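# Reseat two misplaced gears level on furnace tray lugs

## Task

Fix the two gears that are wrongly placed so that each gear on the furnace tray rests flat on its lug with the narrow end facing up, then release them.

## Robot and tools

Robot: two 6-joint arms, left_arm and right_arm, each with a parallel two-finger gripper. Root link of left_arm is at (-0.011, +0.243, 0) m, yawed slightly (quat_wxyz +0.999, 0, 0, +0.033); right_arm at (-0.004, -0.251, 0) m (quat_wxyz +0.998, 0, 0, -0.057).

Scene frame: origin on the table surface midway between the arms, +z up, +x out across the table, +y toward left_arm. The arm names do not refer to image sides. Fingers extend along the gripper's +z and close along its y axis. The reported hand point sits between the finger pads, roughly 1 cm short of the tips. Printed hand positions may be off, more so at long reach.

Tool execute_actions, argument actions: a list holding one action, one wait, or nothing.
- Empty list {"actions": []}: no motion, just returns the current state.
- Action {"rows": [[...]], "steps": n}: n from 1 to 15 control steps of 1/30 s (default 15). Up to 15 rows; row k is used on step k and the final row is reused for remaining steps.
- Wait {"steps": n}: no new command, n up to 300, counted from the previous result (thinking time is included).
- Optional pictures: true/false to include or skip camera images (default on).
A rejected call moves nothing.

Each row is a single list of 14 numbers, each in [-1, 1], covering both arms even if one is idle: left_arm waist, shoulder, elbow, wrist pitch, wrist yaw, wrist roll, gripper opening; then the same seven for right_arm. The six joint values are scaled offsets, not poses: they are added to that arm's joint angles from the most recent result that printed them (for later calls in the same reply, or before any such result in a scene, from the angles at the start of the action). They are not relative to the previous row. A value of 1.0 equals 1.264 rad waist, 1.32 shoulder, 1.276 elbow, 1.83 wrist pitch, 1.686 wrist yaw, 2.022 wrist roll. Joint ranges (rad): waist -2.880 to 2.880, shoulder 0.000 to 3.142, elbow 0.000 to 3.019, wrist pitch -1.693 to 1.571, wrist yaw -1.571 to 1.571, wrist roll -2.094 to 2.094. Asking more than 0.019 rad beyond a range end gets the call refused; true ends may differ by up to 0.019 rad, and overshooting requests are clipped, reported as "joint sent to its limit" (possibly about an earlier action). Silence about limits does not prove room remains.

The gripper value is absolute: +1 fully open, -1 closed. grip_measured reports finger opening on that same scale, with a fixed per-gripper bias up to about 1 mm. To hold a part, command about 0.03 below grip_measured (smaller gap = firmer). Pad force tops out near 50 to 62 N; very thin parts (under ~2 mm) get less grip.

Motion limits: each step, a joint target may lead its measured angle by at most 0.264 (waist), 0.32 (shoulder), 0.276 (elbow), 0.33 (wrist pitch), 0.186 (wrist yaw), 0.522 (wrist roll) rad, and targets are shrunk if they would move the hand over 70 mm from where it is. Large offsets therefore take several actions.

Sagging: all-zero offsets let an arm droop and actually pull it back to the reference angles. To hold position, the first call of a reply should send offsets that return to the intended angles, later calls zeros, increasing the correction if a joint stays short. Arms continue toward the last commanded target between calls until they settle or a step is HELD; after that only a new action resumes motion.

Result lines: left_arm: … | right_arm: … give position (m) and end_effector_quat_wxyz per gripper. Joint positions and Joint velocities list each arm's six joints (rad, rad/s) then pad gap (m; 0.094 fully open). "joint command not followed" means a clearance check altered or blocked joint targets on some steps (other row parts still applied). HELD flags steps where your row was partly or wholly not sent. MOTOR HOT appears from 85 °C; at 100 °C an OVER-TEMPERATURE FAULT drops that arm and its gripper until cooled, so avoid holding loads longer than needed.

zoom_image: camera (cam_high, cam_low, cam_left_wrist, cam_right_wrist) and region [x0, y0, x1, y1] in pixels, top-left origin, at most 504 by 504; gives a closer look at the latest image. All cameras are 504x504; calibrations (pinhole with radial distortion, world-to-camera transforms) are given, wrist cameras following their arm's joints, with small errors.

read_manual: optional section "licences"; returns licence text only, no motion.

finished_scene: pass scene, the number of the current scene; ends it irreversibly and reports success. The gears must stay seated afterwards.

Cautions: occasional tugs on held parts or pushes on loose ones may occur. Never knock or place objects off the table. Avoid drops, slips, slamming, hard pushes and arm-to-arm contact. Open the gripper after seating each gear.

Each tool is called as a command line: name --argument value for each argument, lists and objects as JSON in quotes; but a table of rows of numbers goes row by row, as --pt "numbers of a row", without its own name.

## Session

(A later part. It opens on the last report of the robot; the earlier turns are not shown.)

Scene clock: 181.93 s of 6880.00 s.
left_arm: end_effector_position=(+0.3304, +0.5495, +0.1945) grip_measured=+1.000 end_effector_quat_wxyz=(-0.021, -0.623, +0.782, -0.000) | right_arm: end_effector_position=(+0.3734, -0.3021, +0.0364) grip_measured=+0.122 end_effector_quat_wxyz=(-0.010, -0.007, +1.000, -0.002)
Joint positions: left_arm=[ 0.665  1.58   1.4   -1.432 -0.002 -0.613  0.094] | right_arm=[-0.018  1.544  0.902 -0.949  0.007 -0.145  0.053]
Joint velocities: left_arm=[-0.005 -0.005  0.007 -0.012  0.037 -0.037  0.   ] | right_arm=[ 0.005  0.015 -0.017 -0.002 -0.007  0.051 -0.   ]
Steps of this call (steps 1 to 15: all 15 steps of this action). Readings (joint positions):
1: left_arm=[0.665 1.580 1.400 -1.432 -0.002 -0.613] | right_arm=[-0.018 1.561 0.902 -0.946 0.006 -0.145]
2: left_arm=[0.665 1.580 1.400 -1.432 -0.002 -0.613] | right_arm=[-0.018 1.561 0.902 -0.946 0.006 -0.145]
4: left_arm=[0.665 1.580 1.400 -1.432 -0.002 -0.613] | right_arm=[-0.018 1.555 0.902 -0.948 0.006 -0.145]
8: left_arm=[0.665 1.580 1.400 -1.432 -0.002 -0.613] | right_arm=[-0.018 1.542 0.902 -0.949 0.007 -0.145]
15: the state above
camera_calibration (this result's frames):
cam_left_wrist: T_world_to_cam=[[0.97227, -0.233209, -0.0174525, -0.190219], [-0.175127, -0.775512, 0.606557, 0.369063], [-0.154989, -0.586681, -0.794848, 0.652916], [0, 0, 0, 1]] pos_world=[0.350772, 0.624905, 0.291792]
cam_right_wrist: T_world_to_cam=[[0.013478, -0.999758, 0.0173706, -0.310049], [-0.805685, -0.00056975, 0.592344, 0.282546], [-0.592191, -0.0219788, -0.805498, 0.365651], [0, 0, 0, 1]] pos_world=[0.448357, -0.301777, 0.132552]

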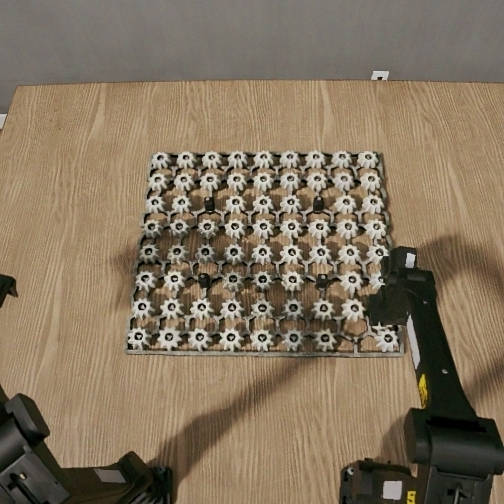

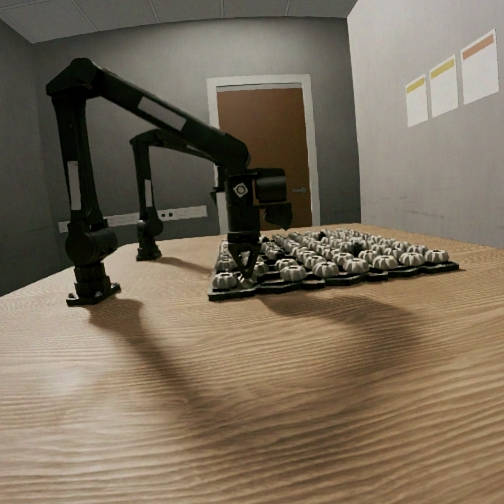

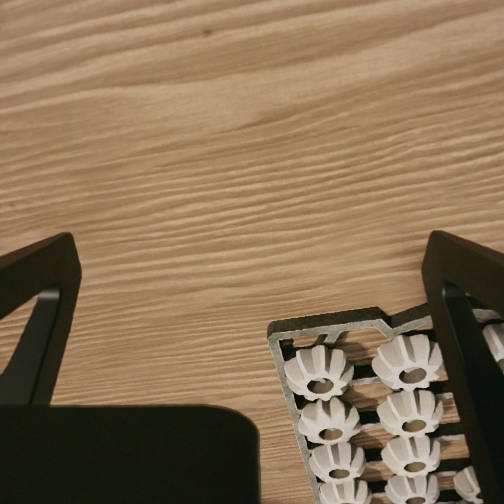

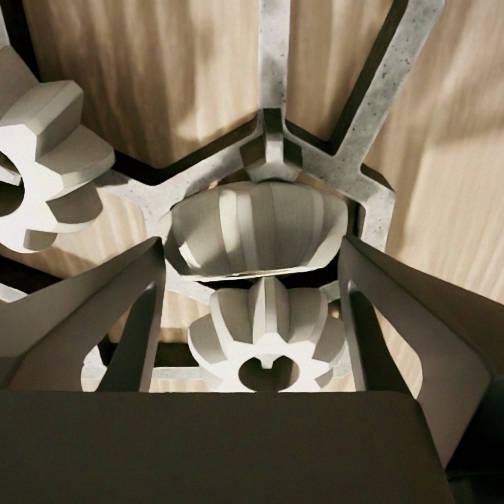

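execute_actions --actions '[{"rows":[[0,0,0,0,0,0,1,0,0,0,0,0,0,0.5],[0,0,0,0,0,0,1,0,0,0,0,0,0,0.5],[0,0,0,0,0,0,1,0,0,0,0,0,0,0.5],[0,0,0,0,0,0,1,0,0.02,0.045,-0.01,0,0,0.5]],"steps":15}]' --pictures false

execute_actions --actions '[{"rows":[[0,0,0,0,0,0,1,0,0,0,0,0,0,0.12]],"steps":15}]'

Scene clock: 188.27 s of 6880.00 s.
left_arm: end_effector_position=(+0.3304, +0.5495, +0.1945) grip_measured=+1.000 end_effector_quat_wxyz=(-0.021, -0.623, +0.782, -0.000) | right_arm: end_effector_position=(+0.3758, -0.3024, +0.0362) grip_measured=+0.499 end_effector_quat_wxyz=(-0.013, -0.007, +1.000, -0.002)
Joint positions: left_arm=[ 0.665  1.58   1.4   -1.432 -0.002 -0.613  0.094] | right_arm=[-0.018  1.552  0.911 -0.954  0.007 -0.145  0.07 ]
Joint velocities: left_arm=[-0.005  0.005  0.002 -0.002  0.007  0.007  0.   ] | right_arm=[-0.005 -0.015 -0.002 -0.012 -0.007 -0.037 -0.   ]
Steps of this call (steps 1 to 15: the robot went on to your last target; steps 16 to 90: nothing new was sent; then 2.83 s passed at rest; steps 91 to 105: all 15 steps of this action). Readings (joint positions):
91: left_arm=[0.665 1.580 1.400 -1.432 -0.002 -0.613] | right_arm=[-0.018 1.544 0.902 -0.949 0.007 -0.145]
92: left_arm=[0.665 1.580 1.400 -1.432 -0.002 -0.613] | right_arm=[-0.018 1.544 0.902 -0.949 0.007 -0.145]
94: left_arm=[0.665 1.580 1.400 -1.432 -0.002 -0.613] | right_arm=[-0.018 1.544 0.902 -0.950 0.007 -0.145]
98: left_arm=[0.665 1.580 1.400 -1.432 -0.002 -0.613] | right_arm=[-0.018 1.550 0.910 -0.954 0.007 -0.145]
105: the state above

Scene clock: 188.77 s of 6880.00 s.
left_arm: end_effector_position=(+0.3304, +0.5495, +0.1945) grip_measured=+1.000 end_effector_quat_wxyz=(-0.021, -0.623, +0.782, -0.000) | right_arm: end_effector_position=(+0.3758, -0.3024, +0.0362) grip_measured=+0.122 end_effector_quat_wxyz=(-0.013, -0.007, +1.000, -0.002)
Joint positions: left_arm=[ 0.665  1.58   1.4   -1.432 -0.002 -0.613  0.094] | right_arm=[-0.018  1.552  0.911 -0.954  0.007 -0.145  0.053]
Joint velocities: left_arm=[-0.005  0.005  0.002  0.012 -0.007 -0.007  0.   ] | right_arm=[-0.005 -0.015 -0.017  0.002 -0.007 -0.022 -0.001]
Steps of this call (steps 1 to 15: all 15 steps of this action). Readings (joint positions):
1: left_arm=[0.665 1.580 1.400 -1.432 -0.002 -0.613] | right_arm=[-0.018 1.552 0.911 -0.954 0.007 -0.145]
2: left_arm=[0.665 1.580 1.400 -1.432 -0.002 -0.613] | right_arm=[-0.018 1.552 0.911 -0.954 0.007 -0.145]
4: left_arm=[0.665 1.580 1.400 -1.432 -0.002 -0.613] | right_arm=[-0.018 1.552 0.911 -0.954 0.007 -0.145]
8: left_arm=[0.665 1.580 1.400 -1.432 -0.002 -0.613] | right_arm=[-0.018 1.552 0.911 -0.954 0.007 -0.145]
15: the state above
camera_calibration (this result's frames):
cam_left_wrist: T_world_to_cam=[[0.97227, -0.233209, -0.0174525, -0.190219], [-0.175127, -0.775512, 0.606557, 0.369063], [-0.154989, -0.586681, -0.794848, 0.652916], [0, 0, 0, 1]] pos_world=[0.350772, 0.624905, 0.291792]
cam_right_wrist: T_world_to_cam=[[0.0135553, -0.999768, 0.0167107, -0.310411], [-0.802988, -0.000925457, 0.595994, 0.283352], [-0.595841, -0.0214974, -0.802815, 0.368399], [0, 0, 0, 1]] pos_world=[0.451243, -0.302157, 0.132067]

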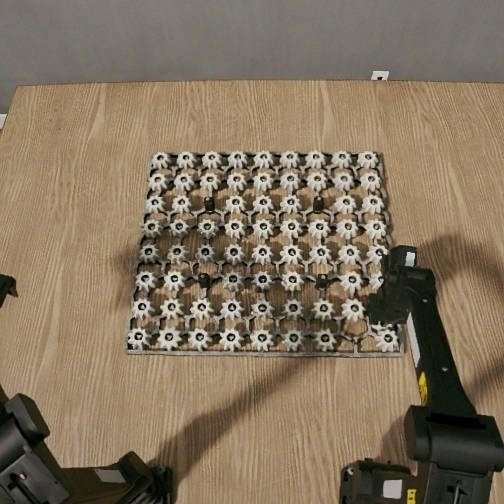

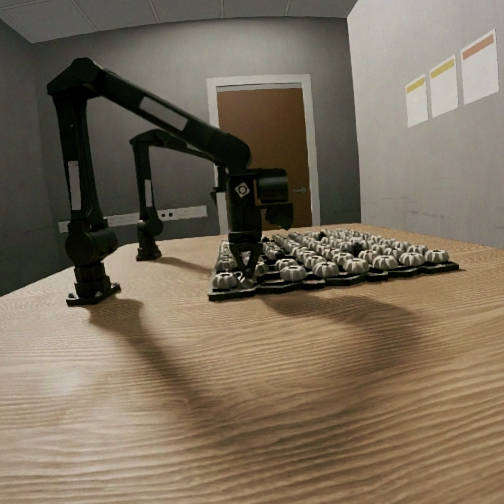

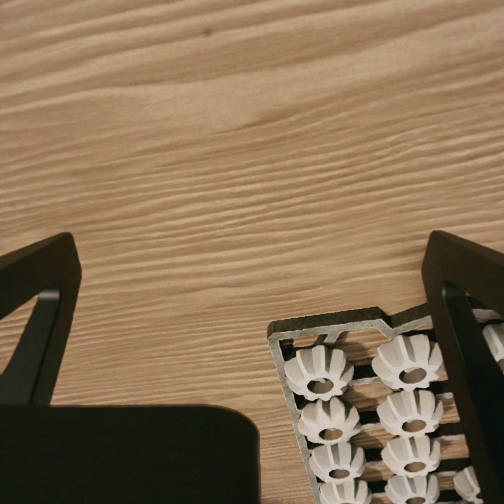

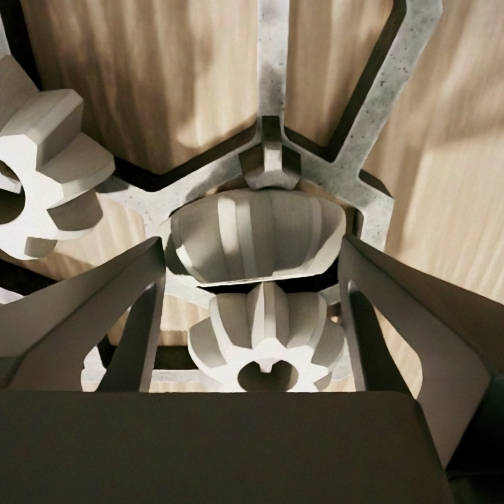

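execute_actions --actions '[{"rows":[[0,0,0,0,0,0,1,0,0,0,0,0,0,0.05]],"steps":12}]' --pictures false

Scene clock: 191.57 s of 6880.00 s.
left_arm: end_effector_position=(+0.3304, +0.5495, +0.1945) grip_measured=+1.000 end_effector_quat_wxyz=(-0.021, -0.623, +0.782, -0.000) | right_arm: end_effector_position=(+0.3760, -0.3023, +0.0369) grip_measured=+0.052 end_effector_quat_wxyz=(-0.012, -0.007, +1.000, -0.002)
Joint positions: left_arm=[ 0.665  1.58   1.4   -1.432 -0.002 -0.613  0.094] | right_arm=[-0.018  1.55   0.911 -0.954  0.007 -0.145  0.049]
Joint velocities: left_arm=[-0.015 -0.015  0.022 -0.007 -0.051 -0.022  0.   ] | right_arm=[-0.015  0.005 -0.002 -0.002 -0.066  0.007 -0.   ]
Steps of this call (steps 1 to 15: the robot went on to your last target; steps 16 to 72: nothing new was sent; steps 73 to 84: all 12 steps of this action). Readings (joint positions):
73: left_arm=[0.665 1.580 1.400 -1.432 -0.002 -0.613] | right_arm=[-0.018 1.552 0.911 -0.954 0.007 -0.145]
74: left_arm=[0.665 1.580 1.400 -1.432 -0.002 -0.613] | right_arm=[-0.018 1.552 0.911 -0.954 0.007 -0.145]
76: left_arm=[0.665 1.580 1.400 -1.432 -0.002 -0.613] | right_arm=[-0.018 1.550 0.911 -0.954 0.007 -0.145]
80: left_arm=[0.665 1.580 1.400 -1.432 -0.002 -0.613] | right_arm=[-0.018 1.550 0.911 -0.954 0.007 -0.145]
84: the state above

execute_actions --actions '[{"rows":[[0,0,0,0,0,0,1,0,0,0,0,0,0,0.5],[0,0,0,0,0,0,1,0,0,0,0,0,0,0.5],[0,0,0,0,0,0,1,0,0,0,0,0,0,0.5],[0,0,0,0,0,0,1,0,0,0,0,0,0,0.5],[0,0,0,0,0,0,1,0,0,0,0,0,0,0.5],[0,0,0,0,0,0,1,0,0.015,0.04,0,0,0,0.5],[0,0,0,0,0,0,1,0,0.015,0.04,0,0,0,0.5],[0,0,0,0,0,0,1,0,0.015,0.04,0,0,0,0.5],[0,0,0,0,0,0,1,0,0.04,0.04,0.005,0,0,0.5]],"steps":15}]'

Scene clock: 197.47 s of 6880.00 s.
left_arm: end_effector_position=(+0.3304, +0.5495, +0.1945) grip_measured=+1.000 end_effector_quat_wxyz=(-0.021, -0.623, +0.782, -0.000) | right_arm: end_effector_position=(+0.3755, -0.3023, +0.0250) grip_measured=+0.499 end_effector_quat_wxyz=(-0.027, -0.007, +1.000, +0.000)
Joint positions: left_arm=[ 0.665  1.58   1.4   -1.432 -0.002 -0.613  0.094] | right_arm=[-0.018  1.589  0.918 -0.954  0.007 -0.145  0.07 ]
Joint velocities: left_arm=[-0.024 -0.005  0.007 -0.017 -0.037 -0.007  0.   ] | right_arm=[ 0.005  0.103  0.012 -0.017  0.037  0.051 -0.001]
Steps of this call (steps 1 to 15: the robot went on to your last target; steps 16 to 90: nothing new was sent; then 2.40 s passed at rest; steps 91 to 105: all 15 steps of this action). Readings (joint positions):
91: left_arm=[0.665 1.580 1.400 -1.432 -0.002 -0.613] | right_arm=[-0.018 1.550 0.911 -0.954 0.007 -0.145]
92: left_arm=[0.665 1.580 1.400 -1.432 -0.002 -0.613] | right_arm=[-0.018 1.550 0.911 -0.954 0.007 -0.145]
94: left_arm=[0.665 1.580 1.400 -1.432 -0.002 -0.613] | right_arm=[-0.018 1.550 0.911 -0.954 0.007 -0.145]
98: left_arm=[0.665 1.580 1.400 -1.432 -0.002 -0.613] | right_arm=[-0.018 1.551 0.911 -0.954 0.007 -0.145]
105: the state above
camera_calibration (this result's frames):
cam_left_wrist: T_world_to_cam=[[0.97227, -0.233209, -0.0174525, -0.190219], [-0.175127, -0.775512, 0.606557, 0.369063], [-0.154989, -0.586681, -0.794848, 0.652916], [0, 0, 0, 1]] pos_world=[0.350772, 0.624905, 0.291792]
cam_right_wrist: T_world_to_cam=[[0.0139636, -0.99983, 0.0120368, -0.31016], [-0.785091, -0.00350807, 0.619371, 0.281654], [-0.619223, -0.0180987, -0.785006, 0.368552], [0, 0, 0, 1]] pos_world=[0.453671, -0.302449, 0.118601]

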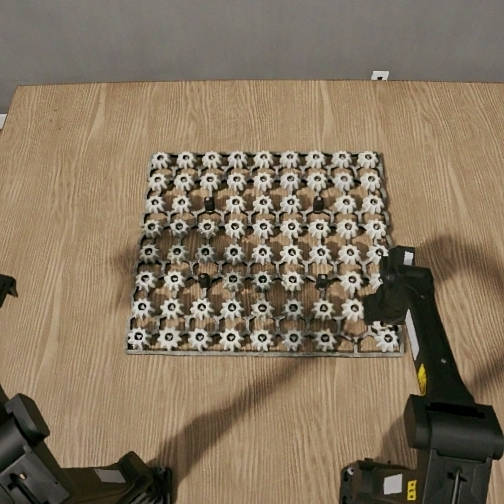

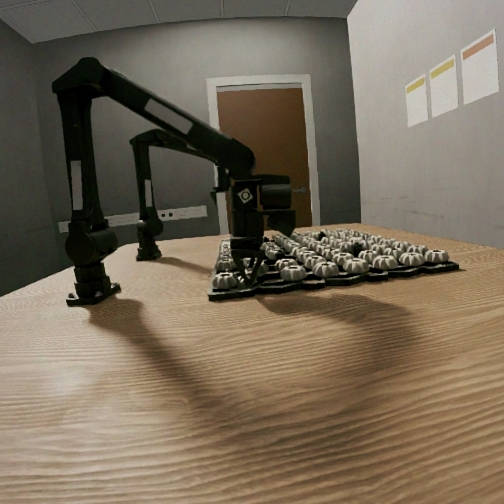

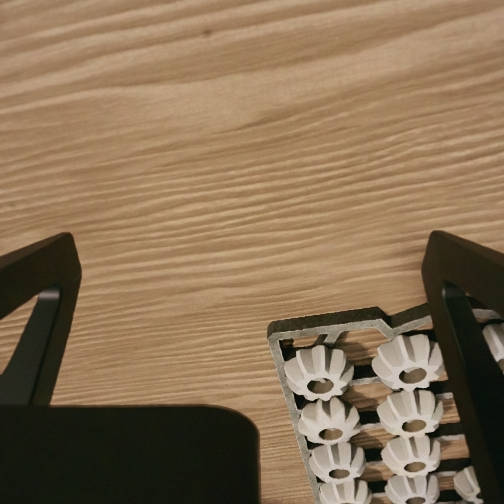

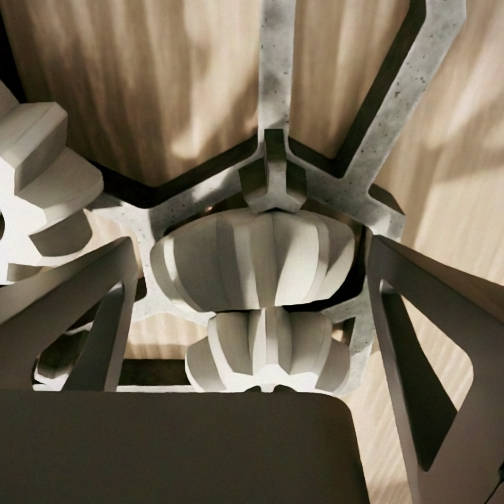

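execute_actions --actions '[{"rows":[[0,0,0,0,0,0,1,0,0,0,0,0,0,0.1]],"steps":15}]'

Scene clock: 199.57 s of 6880.00 s.
left_arm: end_effector_position=(+0.3304, +0.5495, +0.1945) grip_measured=+1.000 end_effector_quat_wxyz=(-0.021, -0.623, +0.782, -0.000) | right_arm: end_effector_position=(+0.3752, -0.3021, +0.0236) grip_measured=+0.199 end_effector_quat_wxyz=(-0.029, -0.007, +1.000, +0.001)
Joint positions: left_arm=[ 0.665  1.58   1.4   -1.432 -0.002 -0.613  0.094] | right_arm=[-0.018  1.593  0.919 -0.954  0.006 -0.145  0.056]
Joint velocities: left_arm=[-0.015  0.015 -0.002  0.007 -0.066 -0.022  0.   ] | right_arm=[-0.024  0.005 -0.002  0.002 -0.081 -0.037 -0.   ]
Steps of this call (steps 1 to 15: the robot went on to your last target; steps 16 to 48: nothing new was sent; steps 49 to 63: all 15 steps of this action). Readings (joint positions):
49: left_arm=[0.665 1.580 1.400 -1.432 -0.002 -0.613] | right_arm=[-0.018 1.593 0.919 -0.954 0.007 -0.145]
50: left_arm=[0.665 1.580 1.400 -1.432 -0.002 -0.613] | right_arm=[-0.018 1.593 0.919 -0.954 0.006 -0.145]
52: left_arm=[0.665 1.580 1.400 -1.432 -0.002 -0.613] | right_arm=[-0.018 1.593 0.919 -0.954 0.006 -0.145]
56: left_arm=[0.665 1.580 1.400 -1.432 -0.002 -0.613] | right_arm=[-0.018 1.593 0.919 -0.954 0.006 -0.145]
63: the state above
camera_calibration (this result's frames):
cam_left_wrist: T_world_to_cam=[[0.97227, -0.233209, -0.0174525, -0.190219], [-0.175127, -0.775512, 0.606557, 0.369063], [-0.154989, -0.586681, -0.794848, 0.652916], [0, 0, 0, 1]] pos_world=[0.350772, 0.624905, 0.291792]
cam_right_wrist: T_world_to_cam=[[0.0139628, -0.999845, 0.0107315, -0.309949], [-0.782805, -0.00425308, 0.622253, 0.281184], [-0.622111, -0.017089, -0.782743, 0.368638], [0, 0, 0, 1]] pos_world=[0.453773, -0.302405, 0.116907]

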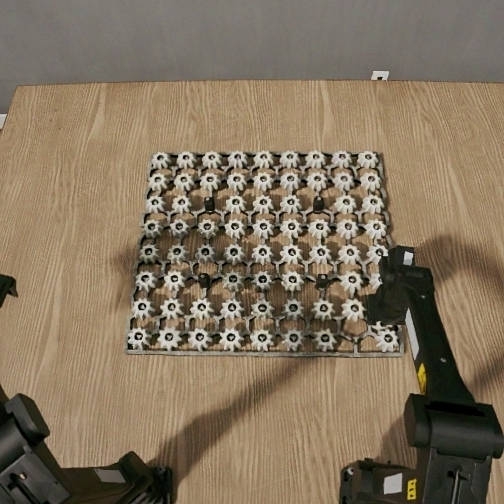

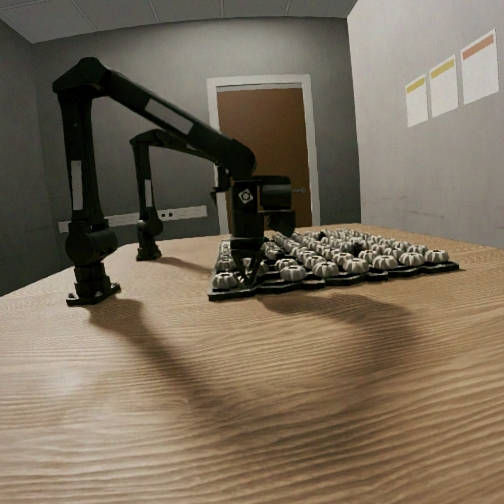

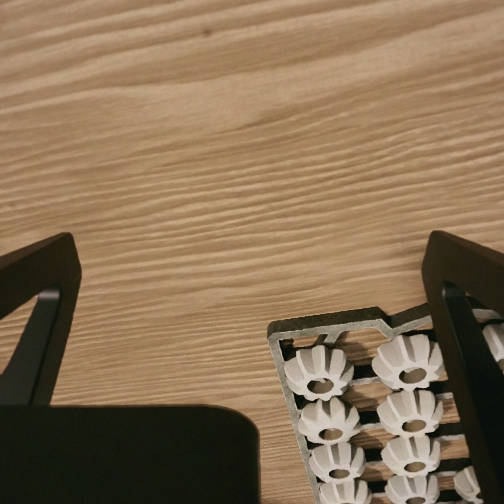

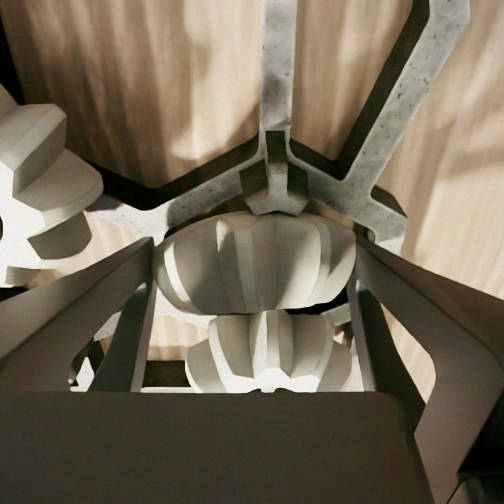

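execute_actions --actions '[{"rows":[[0,0,0,0,0,0,1,0,-0.03,0.02,-0.02,0,0,0.165],[0,0,0,0,0,0,1,0,-0.03,0.02,-0.02,0,0,0.165],[0,0,0,0,0,0,1,0,-0.06,0.02,-0.04,0,0,0.165],[0,0,0,0,0,0,1,0,-0.06,0.02,-0.04,0,0,0.165],[0,0,0,0,0,0,1,0,-0.1,0.02,-0.07,0,0,0.165]],"steps":15}]'

Scene clock: 204.30 s of 6880.00 s.
left_arm: end_effector_position=(+0.3304, +0.5495, +0.1945) grip_measured=+1.000 end_effector_quat_wxyz=(-0.021, -0.623, +0.782, -0.000) | right_arm: end_effector_position=(+0.3583, -0.2998, +0.0751) grip_measured=+0.195 end_effector_quat_wxyz=(-0.016, -0.007, +1.000, -0.001)
Joint positions: left_arm=[ 0.665  1.58   1.4   -1.432 -0.002 -0.613  0.094] | right_arm=[-0.018  1.451  0.919 -1.071  0.006 -0.145  0.056]
Joint velocities: left_arm=[ 0.005 -0.005  0.007  0.007  0.022  0.051  0.   ] | right_arm=[ 0.005  0.054  0.002 -0.056 -0.007  0.007 -0.   ]
Steps of this call (steps 1 to 15: the robot went on to your last target; steps 16 to 90: nothing new was sent; then 1.23 s passed at rest; steps 91 to 105: all 15 steps of this action). Readings (joint positions):
91: left_arm=[0.665 1.580 1.400 -1.432 -0.002 -0.613] | right_arm=[-0.018 1.592 0.919 -0.957 0.006 -0.145]
92: left_arm=[0.665 1.580 1.400 -1.432 -0.002 -0.613] | right_arm=[-0.018 1.589 0.919 -0.961 0.006 -0.145]
94: left_arm=[0.665 1.580 1.400 -1.432 -0.002 -0.613] | right_arm=[-0.018 1.574 0.919 -0.977 0.006 -0.145]
98: left_arm=[0.665 1.580 1.400 -1.432 -0.002 -0.613] | right_arm=[-0.018 1.499 0.919 -1.054 0.006 -0.145]
105: the state above
camera_calibration (this result's frames):
cam_left_wrist: T_world_to_cam=[[0.97227, -0.233209, -0.0174525, -0.190219], [-0.175127, -0.775512, 0.606557, 0.369063], [-0.154989, -0.586681, -0.794848, 0.652916], [0, 0, 0, 1]] pos_world=[0.350772, 0.624905, 0.291792]
cam_right_wrist: T_world_to_cam=[[0.0136256, -0.999808, 0.0141012, -0.30809], [-0.798577, -0.00239425, 0.601888, 0.243675], [-0.601738, -0.019462, -0.798456, 0.391606], [0, 0, 0, 1]] pos_world=[0.434436, -0.299826, 0.17036]

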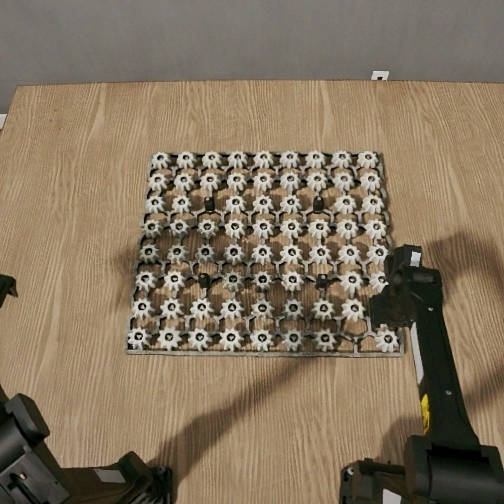

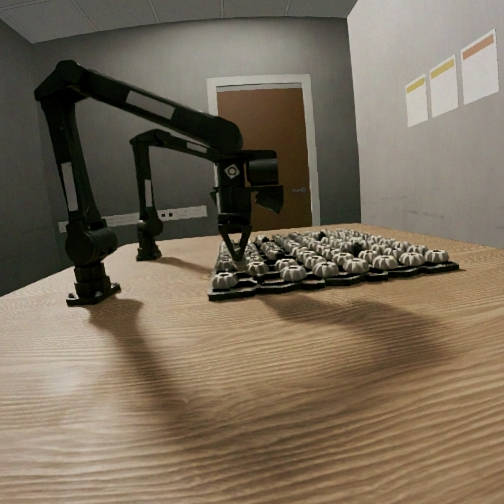

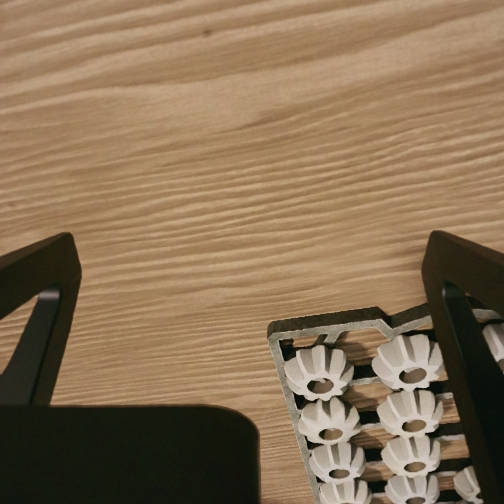

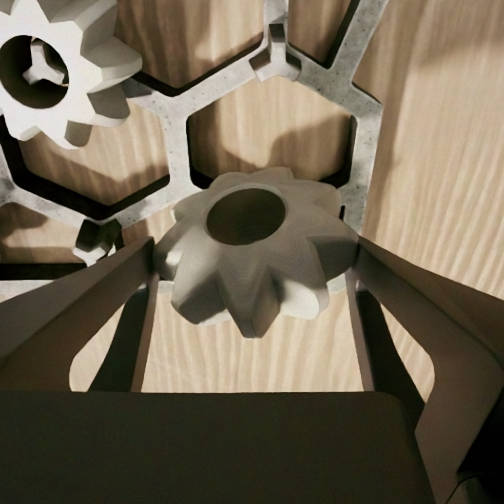

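execute_actions --actions '[{"rows":[[0,0,0,0,0,0,1,-0.42,-0.02,0.02,-0.02,0,0,0.16]],"steps":15}]' --pictures false

execute_actions --actions '[{"steps":20}]' --pictures false

Scene clock: 234.73 s of 6880.00 s.
left_arm: end_effector_position=(+0.3304, +0.5495, +0.1945) grip_measured=+1.000 end_effector_quat_wxyz=(-0.021, -0.623, +0.782, -0.000) | right_arm: end_effector_position=(+0.2675, -0.4872, +0.0781) grip_measured=+0.194 end_effector_quat_wxyz=(-0.025, +0.278, +0.960, +0.003)
Joint positions: left_arm=[ 0.665  1.58   1.4   -1.432 -0.002 -0.613  0.094] | right_arm=[-0.596  1.443  0.919 -1.095  0.015 -0.145  0.056]
Joint velocities: left_arm=[-0.005 -0.005 -0.012  0.002 -0.007 -0.081  0.   ] | right_arm=[ 0.23  -0.054 -0.012 -0.017 -0.11  -0.022 -0.001]
Steps of this call (steps 1 to 15: the robot went on to your last target; steps 16 to 90: nothing new was sent; then 26.93 s passed at rest; steps 91 to 105: all 15 steps of this action). Readings (joint positions):
91: left_arm=[0.665 1.580 1.400 -1.432 -0.002 -0.613] | right_arm=[-0.030 1.476 0.919 -1.074 -0.002 -0.145]
92: left_arm=[0.665 1.580 1.400 -1.432 -0.002 -0.613] | right_arm=[-0.056 1.474 0.919 -1.077 -0.012 -0.145]
94: left_arm=[0.665 1.580 1.400 -1.432 -0.002 -0.613] | right_arm=[-0.148 1.468 0.919 -1.081 -0.010 -0.145]
98: left_arm=[0.665 1.580 1.400 -1.432 -0.002 -0.613] | right_arm=[-0.391 1.459 0.919 -1.081 -0.002 -0.145]
105: the state above

Scene clock: 235.40 s of 6880.00 s.
left_arm: end_effector_position=(+0.3304, +0.5495, +0.1945) grip_measured=+1.000 end_effector_quat_wxyz=(-0.021, -0.623, +0.782, -0.000) | right_arm: end_effector_position=(+0.2800, -0.4719, +0.0790) grip_measured=+0.194 end_effector_quat_wxyz=(-0.022, +0.254, +0.967, +0.007)
Joint positions: left_arm=[ 0.665  1.58   1.4   -1.432 -0.002 -0.613  0.094] | right_arm=[-0.546  1.44   0.919 -1.096  0.005 -0.145  0.056]
Joint velocities: left_arm=[-0.005  0.005 -0.017 -0.012  0.022  0.007  0.   ] | right_arm=[ 0.005 -0.015  0.007  0.007  0.066  0.037  0.   ]
Steps of this call (steps 1 to 20: the robot went on to your last target). Readings (joint positions):
1: left_arm=[0.665 1.580 1.400 -1.432 -0.002 -0.613] | right_arm=[-0.585 1.441 0.919 -1.095 0.012 -0.145]
2: left_arm=[0.665 1.580 1.400 -1.432 -0.002 -0.613] | right_arm=[-0.574 1.441 0.919 -1.096 0.010 -0.145]
4: left_arm=[0.665 1.580 1.400 -1.432 -0.002 -0.613] | right_arm=[-0.555 1.440 0.919 -1.096 0.006 -0.145]
8: left_arm=[0.665 1.580 1.400 -1.432 -0.002 -0.613] | right_arm=[-0.546 1.440 0.919 -1.096 0.005 -0.145]
20: the state above

execute_actions --actions '[{"rows":[[0,0,0,0,0,0,1,0,0.1,0.1,-0.14,0,0.03,0.16],[0,0,0,0,0,0,1,0,0.1,0.1,-0.14,0,0.03,0.16],[0,0,0,0,0,0,1,0,0.1,0.1,-0.14,0,0.03,0.16],[0,0,0,0,0,0,1,0,0.1,0.1,-0.14,0,0.03,0.16],[0,0,0,0,0,0,1,0,0.21,0.19,-0.275,0,0.07,0.16]],"steps":15}]' --pictures false

execute_actions --actions '[{"steps":20}]'

Scene clock: 241.37 s of 6880.00 s.
left_arm: end_effector_position=(+0.3304, +0.5495, +0.1945) grip_measured=+1.000 end_effector_quat_wxyz=(-0.021, -0.623, +0.782, -0.000) | right_arm: end_effector_position=(+0.2465, -0.4460, +0.0673) grip_measured=+0.194 end_effector_quat_wxyz=(-0.294, +0.297, +0.903, +0.102)
Joint positions: left_arm=[ 0.665  1.58   1.4   -1.432 -0.002 -0.613  0.094] | right_arm=[-0.546  1.746  1.113 -1.569  0.005 -0.023  0.056]
Joint velocities: left_arm=[-0.015 -0.005 -0.007 -0.002 -0.022  0.007  0.   ] | right_arm=[-0.005 -0.142  0.012 -0.081 -0.007  0.051  0.001]
Steps of this call (steps 1 to 15: the robot went on to your last target; steps 16 to 90: nothing new was sent; then 2.47 s passed at rest; steps 91 to 105: all 15 steps of this action). Readings (joint positions):
91: left_arm=[0.665 1.580 1.400 -1.432 -0.002 -0.613] | right_arm=[-0.546 1.451 0.930 -1.135 0.005 -0.138]
92: left_arm=[0.665 1.580 1.400 -1.432 -0.002 -0.613] | right_arm=[-0.546 1.473 0.957 -1.215 0.005 -0.129]
94: left_arm=[0.665 1.580 1.400 -1.432 -0.002 -0.613] | right_arm=[-0.546 1.526 0.991 -1.300 0.005 -0.117]
98: left_arm=[0.665 1.580 1.400 -1.432 -0.002 -0.613] | right_arm=[-0.546 1.690 1.097 -1.539 0.005 -0.058]
105: the state above

Scene clock: 242.03 s of 6880.00 s.
left_arm: end_effector_position=(+0.3304, +0.5495, +0.1945) grip_measured=+1.000 end_effector_quat_wxyz=(-0.021, -0.623, +0.782, -0.000) | right_arm: end_effector_position=(+0.2466, -0.4461, +0.0735) grip_measured=+0.194 end_effector_quat_wxyz=(-0.288, +0.301, +0.904, +0.098)
Joint positions: left_arm=[ 0.665  1.58   1.4   -1.432 -0.002 -0.613  0.094] | right_arm=[-0.546  1.727  1.113 -1.574  0.005 -0.014  0.056]
Joint velocities: left_arm=[-0.015 -0.015  0.002  0.007  0.022  0.037  0.   ] | right_arm=[-0.005 -0.015 -0.007 -0.007  0.066 -0.066 -0.   ]
Steps of this call (steps 1 to 20: the robot went on to your last target). Readings (joint positions):
1: left_arm=[0.665 1.580 1.400 -1.432 -0.002 -0.613] | right_arm=[-0.546 1.742 1.113 -1.571 0.005 -0.021]
2: left_arm=[0.665 1.580 1.400 -1.432 -0.002 -0.613] | right_arm=[-0.546 1.737 1.113 -1.572 0.005 -0.019]
4: left_arm=[0.665 1.580 1.400 -1.432 -0.002 -0.613] | right_arm=[-0.546 1.730 1.113 -1.574 0.005 -0.017]
8: left_arm=[0.665 1.580 1.400 -1.432 -0.002 -0.613] | right_arm=[-0.546 1.727 1.113 -1.574 0.005 -0.015]
20: the state above
camera_calibration (this result's frames):
cam_left_wrist: T_world_to_cam=[[0.97227, -0.233209, -0.0174525, -0.190219], [-0.175127, -0.775512, 0.606557, 0.369063], [-0.154989, -0.586681, -0.794848, 0.652916], [0, 0, 0, 1]] pos_world=[0.350772, 0.624905, 0.291792]
cam_right_wrist: T_world_to_cam=[[-0.595627, -0.80323, 0.00714087, -0.21434], [-0.263384, 0.203693, 0.942941, 0.0899575], [-0.758853, 0.55976, -0.332883, 0.583198], [0, 0, 0, 1]] pos_world=[0.338589, -0.516939, 0.110843]

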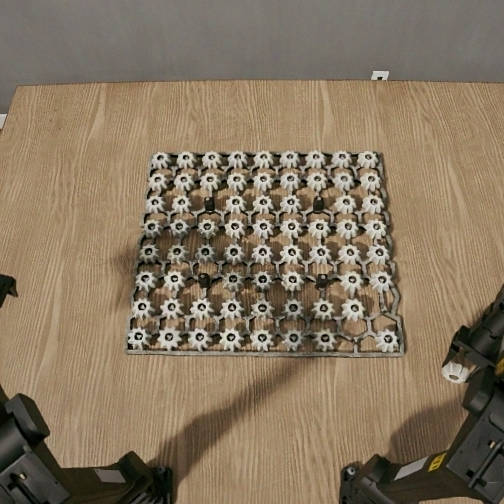

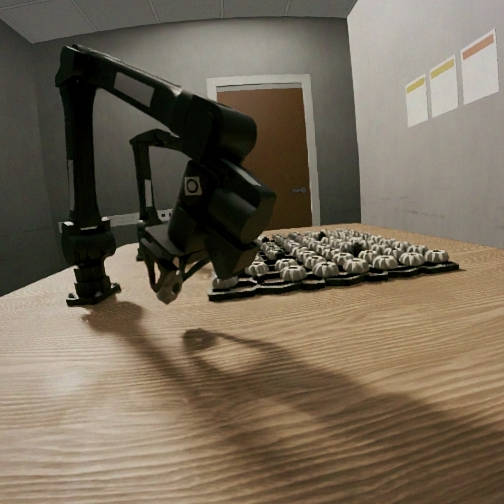

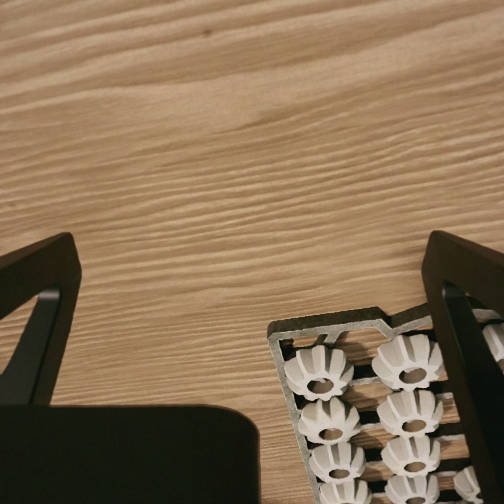

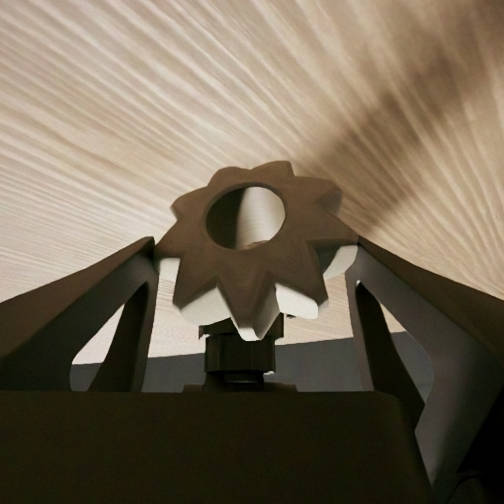

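zoom_image --camera "cam_high" --region '[420,320,504,404]'

zoom_image --camera "cam_low" --region '[120,230,230,320]'

Region (420, 320, 504, 404) of cam_high's 504x504 image, scaled by 6.000, with more detail than that image has.

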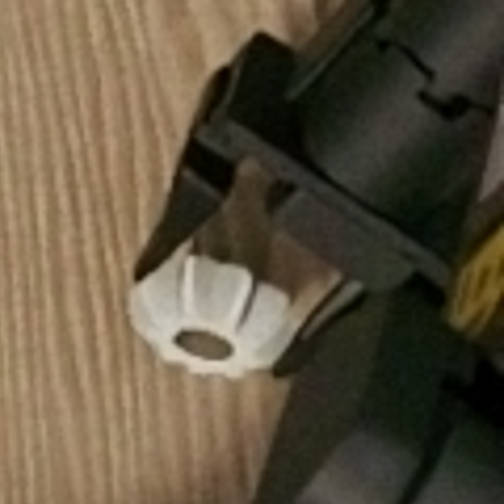

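Region (120, 230, 230, 320) of cam_low's 504x504 image, scaled by 4.582, with more detail than that image has; it fills the top 412 rows of this view, and the rest is white.

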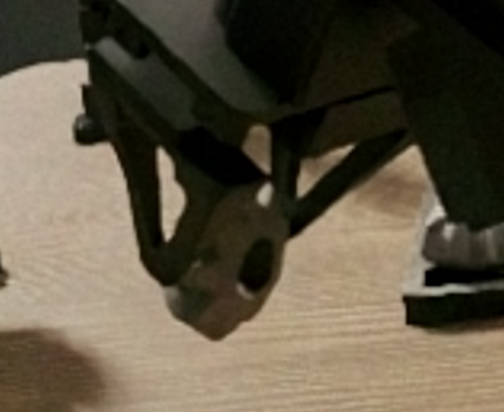

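execute_actions --actions '[{"rows":[[0,0,0,0,0,0,1,0,0.03,0.02,-0.03,0,0,0.165],[0,0,0,0,0,0,1,0,0.03,0.02,-0.03,0,0,0.165],[0,0,0,0,0,0,1,0,0.03,0.02,-0.05,0,0,0.165],[0,0,0,0,0,0,1,0,0.06,0.02,-0.05,0,0,0.165]],"steps":15}]'

Scene clock: 254.43 s of 6880.00 s.
left_arm: end_effector_position=(+0.3304, +0.5495, +0.1945) grip_measured=+1.000 end_effector_quat_wxyz=(-0.021, -0.623, +0.782, -0.000) | right_arm: end_effector_position=(+0.2327, -0.4353, +0.0587) grip_measured=+0.194 end_effector_quat_wxyz=(-0.355, +0.293, +0.880, +0.122)
Joint positions: left_arm=[ 0.665  1.58   1.4   -1.432 -0.002 -0.613  0.094] | right_arm=[-0.546  1.814  1.113 -1.638  0.005 -0.014  0.056]
Joint velocities: left_arm=[-0.005 -0.015 -0.002 -0.017  0.037 -0.066  0.   ] | right_arm=[-0.005 -0.005 -0.012  0.007 -0.007  0.022 -0.001]
Steps of this call (steps 1 to 15: the robot went on to your last target; steps 16 to 90: nothing new was sent; then 8.90 s passed at rest; steps 91 to 105: all 15 steps of this action). Readings (joint positions):
91: left_arm=[0.665 1.580 1.400 -1.432 -0.002 -0.613] | right_arm=[-0.546 1.729 1.113 -1.578 0.005 -0.014]
92: left_arm=[0.665 1.580 1.400 -1.432 -0.002 -0.613] | right_arm=[-0.546 1.733 1.113 -1.587 0.005 -0.014]
94: left_arm=[0.665 1.580 1.400 -1.432 -0.002 -0.613] | right_arm=[-0.546 1.748 1.113 -1.616 0.005 -0.014]
98: left_arm=[0.665 1.580 1.400 -1.432 -0.002 -0.613] | right_arm=[-0.546 1.794 1.113 -1.638 0.005 -0.014]
105: the state above
camera_calibration (this result's frames):
cam_left_wrist: T_world_to_cam=[[0.97227, -0.233209, -0.0174525, -0.190219], [-0.175127, -0.775512, 0.606557, 0.369063], [-0.154989, -0.586681, -0.794848, 0.652916], [0, 0, 0, 1]] pos_world=[0.350772, 0.624905, 0.291792]
cam_right_wrist: T_world_to_cam=[[-0.594969, -0.803739, 0.00390859, -0.214048], [-0.148799, 0.114925, 0.982166, 0.0304559], [-0.789855, 0.583777, -0.187973, 0.570803], [0, 0, 0, 1]] pos_world=[0.328032, -0.50876, 0.0782192]

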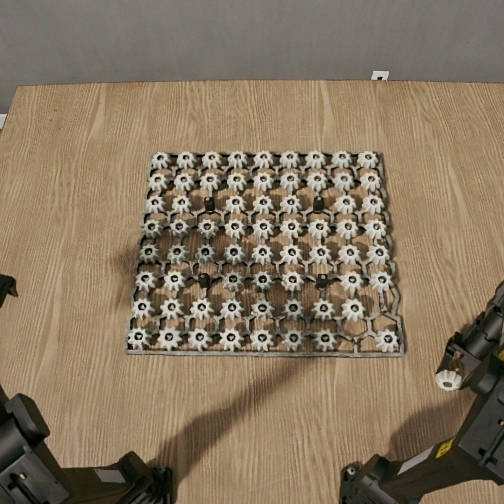

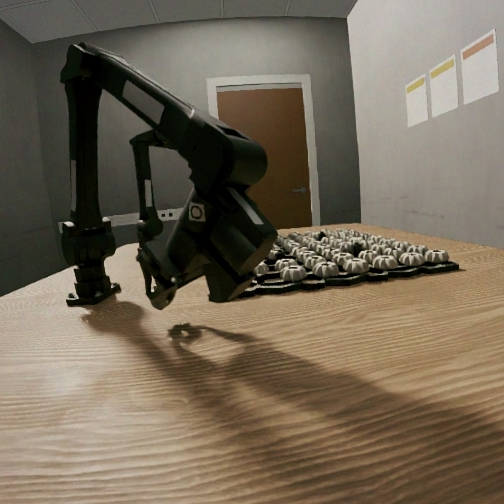

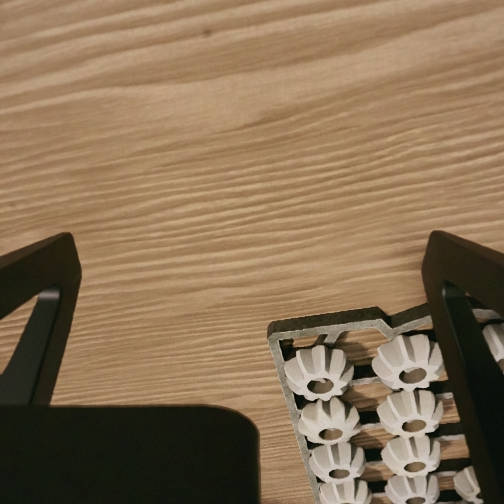

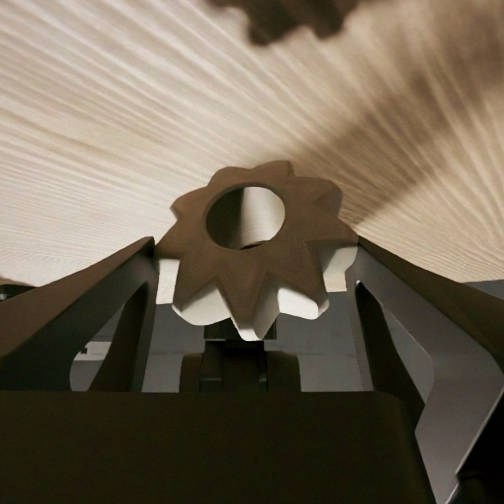

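execute_actions --actions '[{"rows":[[0,0,0,0,0,0,1,0,0.04,0,-0.02,0,0,0.165]],"steps":15}]' --pictures false

execute_actions --actions '[{"rows":[[0,0,0,0,0,0,1,0,0,0,0,0,0,0.6]],"steps":15}]'

Scene clock: 259.67 s of 6880.00 s.
left_arm: end_effector_position=(+0.3304, +0.5495, +0.1945) grip_measured=+1.000 end_effector_quat_wxyz=(-0.021, -0.623, +0.782, -0.000) | right_arm: end_effector_position=(+0.2281, -0.4317, +0.0453) grip_measured=+0.194 end_effector_quat_wxyz=(-0.382, +0.289, +0.868, +0.131)
Joint positions: left_arm=[ 0.665  1.58   1.4   -1.432 -0.002 -0.613  0.094] | right_arm=[-0.546  1.868  1.113 -1.647  0.005 -0.014  0.056]
Joint velocities: left_arm=[ 0.005  0.005 -0.007  0.002 -0.007 -0.022  0.   ] | right_arm=[-0.005 -0.015 -0.017 -0.002 -0.022 -0.007  0.001]
Steps of this call (steps 1 to 15: the robot went on to your last target; steps 16 to 90: nothing new was sent; then 1.73 s passed at rest; steps 91 to 105: all 15 steps of this action). Readings (joint positions):
91: left_arm=[0.665 1.580 1.400 -1.432 -0.002 -0.613] | right_arm=[-0.546 1.816 1.113 -1.640 0.005 -0.014]
92: left_arm=[0.665 1.580 1.400 -1.432 -0.002 -0.613] | right_arm=[-0.546 1.821 1.113 -1.643 0.005 -0.014]
94: left_arm=[0.665 1.580 1.400 -1.432 -0.002 -0.613] | right_arm=[-0.546 1.837 1.113 -1.647 0.005 -0.014]
98: left_arm=[0.665 1.580 1.400 -1.432 -0.002 -0.613] | right_arm=[-0.546 1.865 1.113 -1.647 0.005 -0.014]
105: the state above

Scene clock: 260.17 s of 6880.00 s.
left_arm: end_effector_position=(+0.3304, +0.5495, +0.1945) grip_measured=+1.000 end_effector_quat_wxyz=(-0.021, -0.623, +0.782, -0.000) | right_arm: end_effector_position=(+0.2281, -0.4317, +0.0453) grip_measured=+0.598 end_effector_quat_wxyz=(-0.382, +0.289, +0.868, +0.131)
Joint positions: left_arm=[ 0.665  1.58   1.4   -1.432 -0.002 -0.613  0.094] | right_arm=[-0.546  1.868  1.113 -1.647  0.005 -0.014  0.075]
Joint velocities: left_arm=[-0.005  0.005 -0.012 -0.007 -0.037 -0.037  0.   ] | right_arm=[-0.005  0.005  0.007 -0.027  0.007 -0.007  0.   ]
Steps of this call (steps 1 to 15: all 15 steps of this action). Readings (joint positions):
1: left_arm=[0.665 1.580 1.400 -1.432 -0.002 -0.613] | right_arm=[-0.546 1.868 1.113 -1.647 0.005 -0.014]
2: left_arm=[0.665 1.580 1.400 -1.432 -0.002 -0.613] | right_arm=[-0.546 1.868 1.113 -1.647 0.005 -0.014]
4: left_arm=[0.665 1.580 1.400 -1.432 -0.002 -0.613] | right_arm=[-0.546 1.868 1.113 -1.647 0.005 -0.014]
8: left_arm=[0.665 1.580 1.400 -1.432 -0.002 -0.613] | right_arm=[-0.546 1.868 1.113 -1.647 0.005 -0.014]
15: the state above
camera_calibration (this result's frames):
cam_left_wrist: T_world_to_cam=[[0.97227, -0.233209, -0.0174525, -0.190219], [-0.175127, -0.775512, 0.606557, 0.369063], [-0.154989, -0.586681, -0.794848, 0.652916], [0, 0, 0, 1]] pos_world=[0.350772, 0.624905, 0.291792]
cam_right_wrist: T_world_to_cam=[[-0.594807, -0.803864, 0.00250766, -0.213895], [-0.0990672, 0.0763983, 0.992144, 0.0140792], [-0.79774, 0.589886, -0.125079, 0.564125], [0, 0, 0, 1]] pos_world=[0.324194, -0.505787, 0.0571279]

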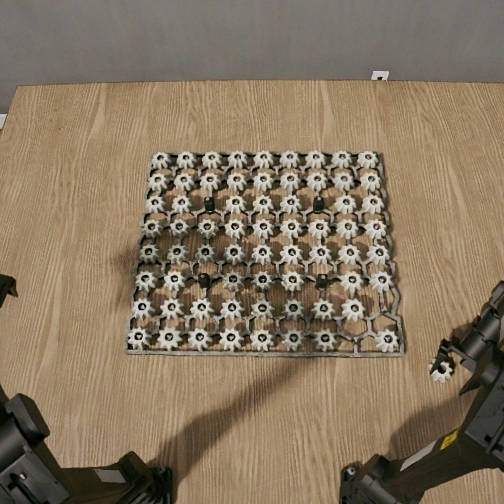

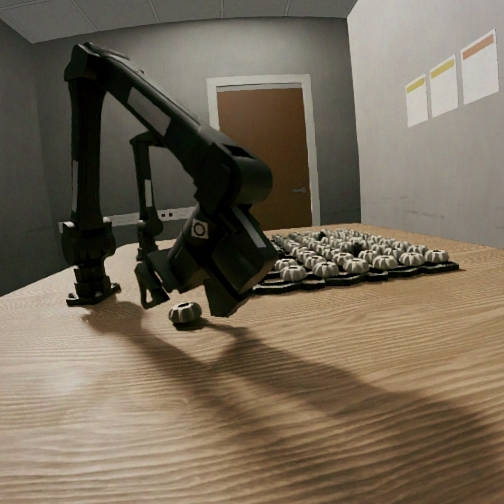

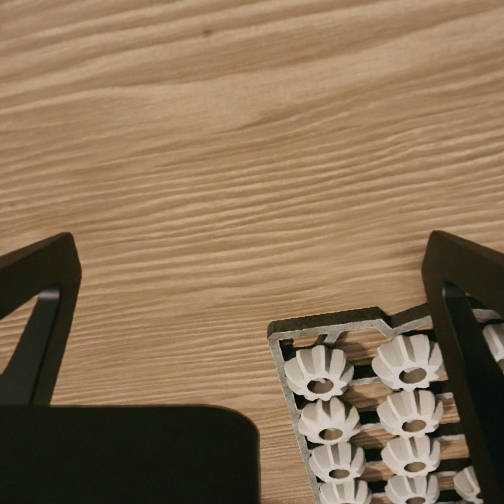

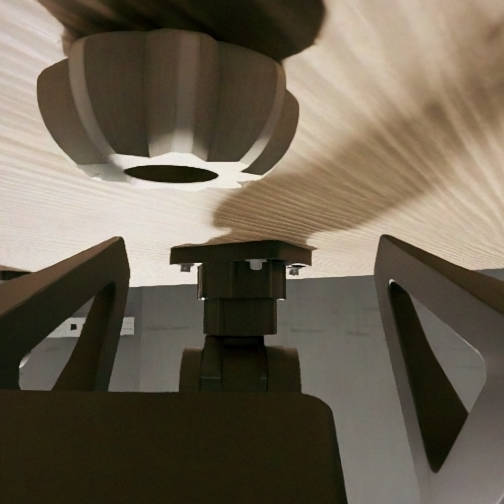

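execute_actions --actions '[{"rows":[[0,0,0,0,0,0,1,0,-0.2,0,0,0,0,0.6],[0,0,0,0,0,0,1,0,-0.2,0,0,0,0,0.6],[0,0,0,0,0,0,1,0,-0.2,0,0,0,0,0.6],[0,0,0,0,0,0,1,0,-0.2,0,0,0,0,0.6],[0,0,0,0,0,0,1,0,-0.2,0,0,0,0,0.6],[0,0,0,0,0,0,1,0.034,-0.408,-0.24,0.324,0,0,0.6]],"steps":15}]' --pictures false

execute_actions --actions '[{"steps":30}]'

Scene clock: 271.03 s of 6880.00 s.
left_arm: end_effector_position=(+0.3304, +0.5495, +0.1945) grip_measured=+1.000 end_effector_quat_wxyz=(-0.021, -0.623, +0.782, -0.000) | right_arm: end_effector_position=(+0.2631, -0.4416, +0.1001) grip_measured=+0.598 end_effector_quat_wxyz=(+0.021, +0.297, +0.955, -0.010)
Joint positions: left_arm=[ 0.665  1.58   1.4   -1.432 -0.002 -0.613  0.094] | right_arm=[-0.504  1.267  0.816 -1.075  0.006 -0.014  0.075]
Joint velocities: left_arm=[ 0.005 -0.015  0.017  0.002 -0.007  0.037  0.   ] | right_arm=[-0.005  0.611  0.002  0.134 -0.007  0.022 -0.   ]
Steps of this call (steps 1 to 15: the robot went on to your last target; steps 16 to 90: nothing new was sent; then 7.37 s passed at rest; steps 91 to 105: all 15 steps of this action). Readings (joint positions):
91: left_arm=[0.665 1.580 1.400 -1.432 -0.002 -0.613] | right_arm=[-0.546 1.856 1.112 -1.646 0.005 -0.014]
92: left_arm=[0.665 1.580 1.400 -1.432 -0.002 -0.613] | right_arm=[-0.546 1.833 1.105 -1.644 0.005 -0.014]
94: left_arm=[0.665 1.580 1.400 -1.432 -0.002 -0.613] | right_arm=[-0.546 1.746 1.100 -1.644 0.005 -0.014]
98: left_arm=[0.665 1.580 1.400 -1.432 -0.002 -0.613] | right_arm=[-0.530 1.429 0.929 -1.356 0.006 -0.014]
105: the state above

Scene clock: 272.03 s of 6880.00 s.
left_arm: end_effector_position=(+0.3304, +0.5495, +0.1945) grip_measured=+1.000 end_effector_quat_wxyz=(-0.021, -0.623, +0.782, -0.000) | right_arm: end_effector_position=(+0.2627, -0.4413, +0.0795) grip_measured=+0.598 end_effector_quat_wxyz=(-0.007, +0.297, +0.955, -0.001)
Joint positions: left_arm=[ 0.665  1.58   1.4   -1.432 -0.002 -0.613  0.094] | right_arm=[-0.504  1.334  0.816 -1.066  0.006 -0.014  0.075]
Joint velocities: left_arm=[ 0.005 -0.005 -0.007  0.002 -0.022  0.037  0.   ] | right_arm=[ 0.005  0.024  0.017  0.007  0.037 -0.022 -0.   ]
Steps of this call (steps 1 to 30: the robot went on to your last target). Readings (joint positions):
1: left_arm=[0.665 1.580 1.400 -1.432 -0.002 -0.613] | right_arm=[-0.504 1.287 0.816 -1.071 0.006 -0.014]
2: left_arm=[0.665 1.580 1.400 -1.432 -0.002 -0.613] | right_arm=[-0.504 1.306 0.816 -1.068 0.006 -0.014]
4: left_arm=[0.665 1.580 1.400 -1.432 -0.002 -0.613] | right_arm=[-0.504 1.332 0.816 -1.067 0.006 -0.014]
8: left_arm=[0.665 1.580 1.400 -1.432 -0.002 -0.613] | right_arm=[-0.504 1.337 0.816 -1.067 0.006 -0.014]
30: the state above
All arms were judged still, so your last target was given up. Only a new action makes them travel on or press farther. Fingers that are still opening or closing keep moving.
camera_calibration (this result's frames):
cam_left_wrist: T_world_to_cam=[[0.97227, -0.233209, -0.0174525, -0.190219], [-0.175127, -0.775512, 0.606557, 0.369063], [-0.154989, -0.586681, -0.794848, 0.652916], [0, 0, 0, 1]] pos_world=[0.350772, 0.624905, 0.291792]
cam_right_wrist: T_world_to_cam=[[-0.567739, -0.822999, 0.018598, -0.217944], [-0.660266, 0.468739, 0.586798, 0.337075], [-0.491652, 0.320868, -0.80952, 0.456959], [0, 0, 0, 1]] pos_world=[0.323489, -0.483991, 0.176176]

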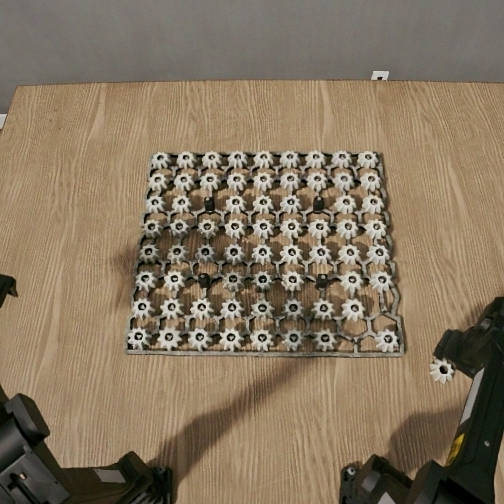

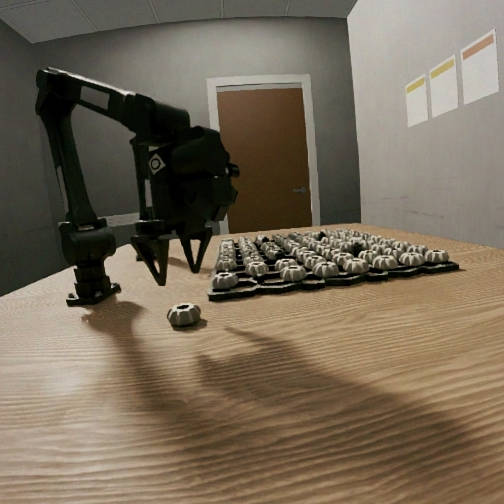

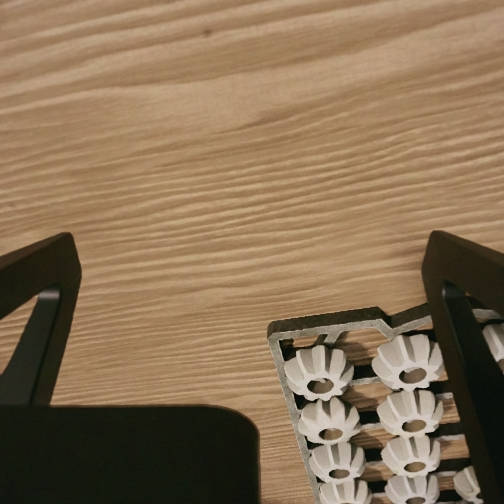

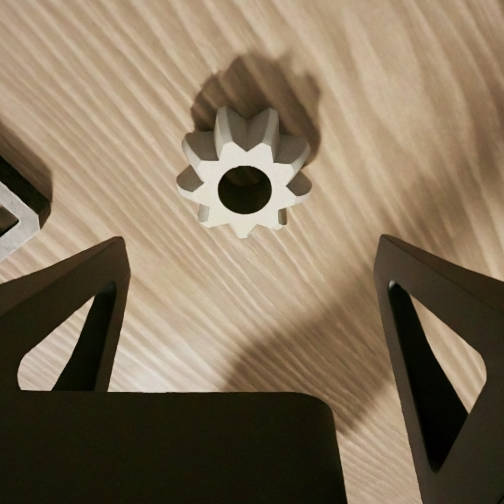

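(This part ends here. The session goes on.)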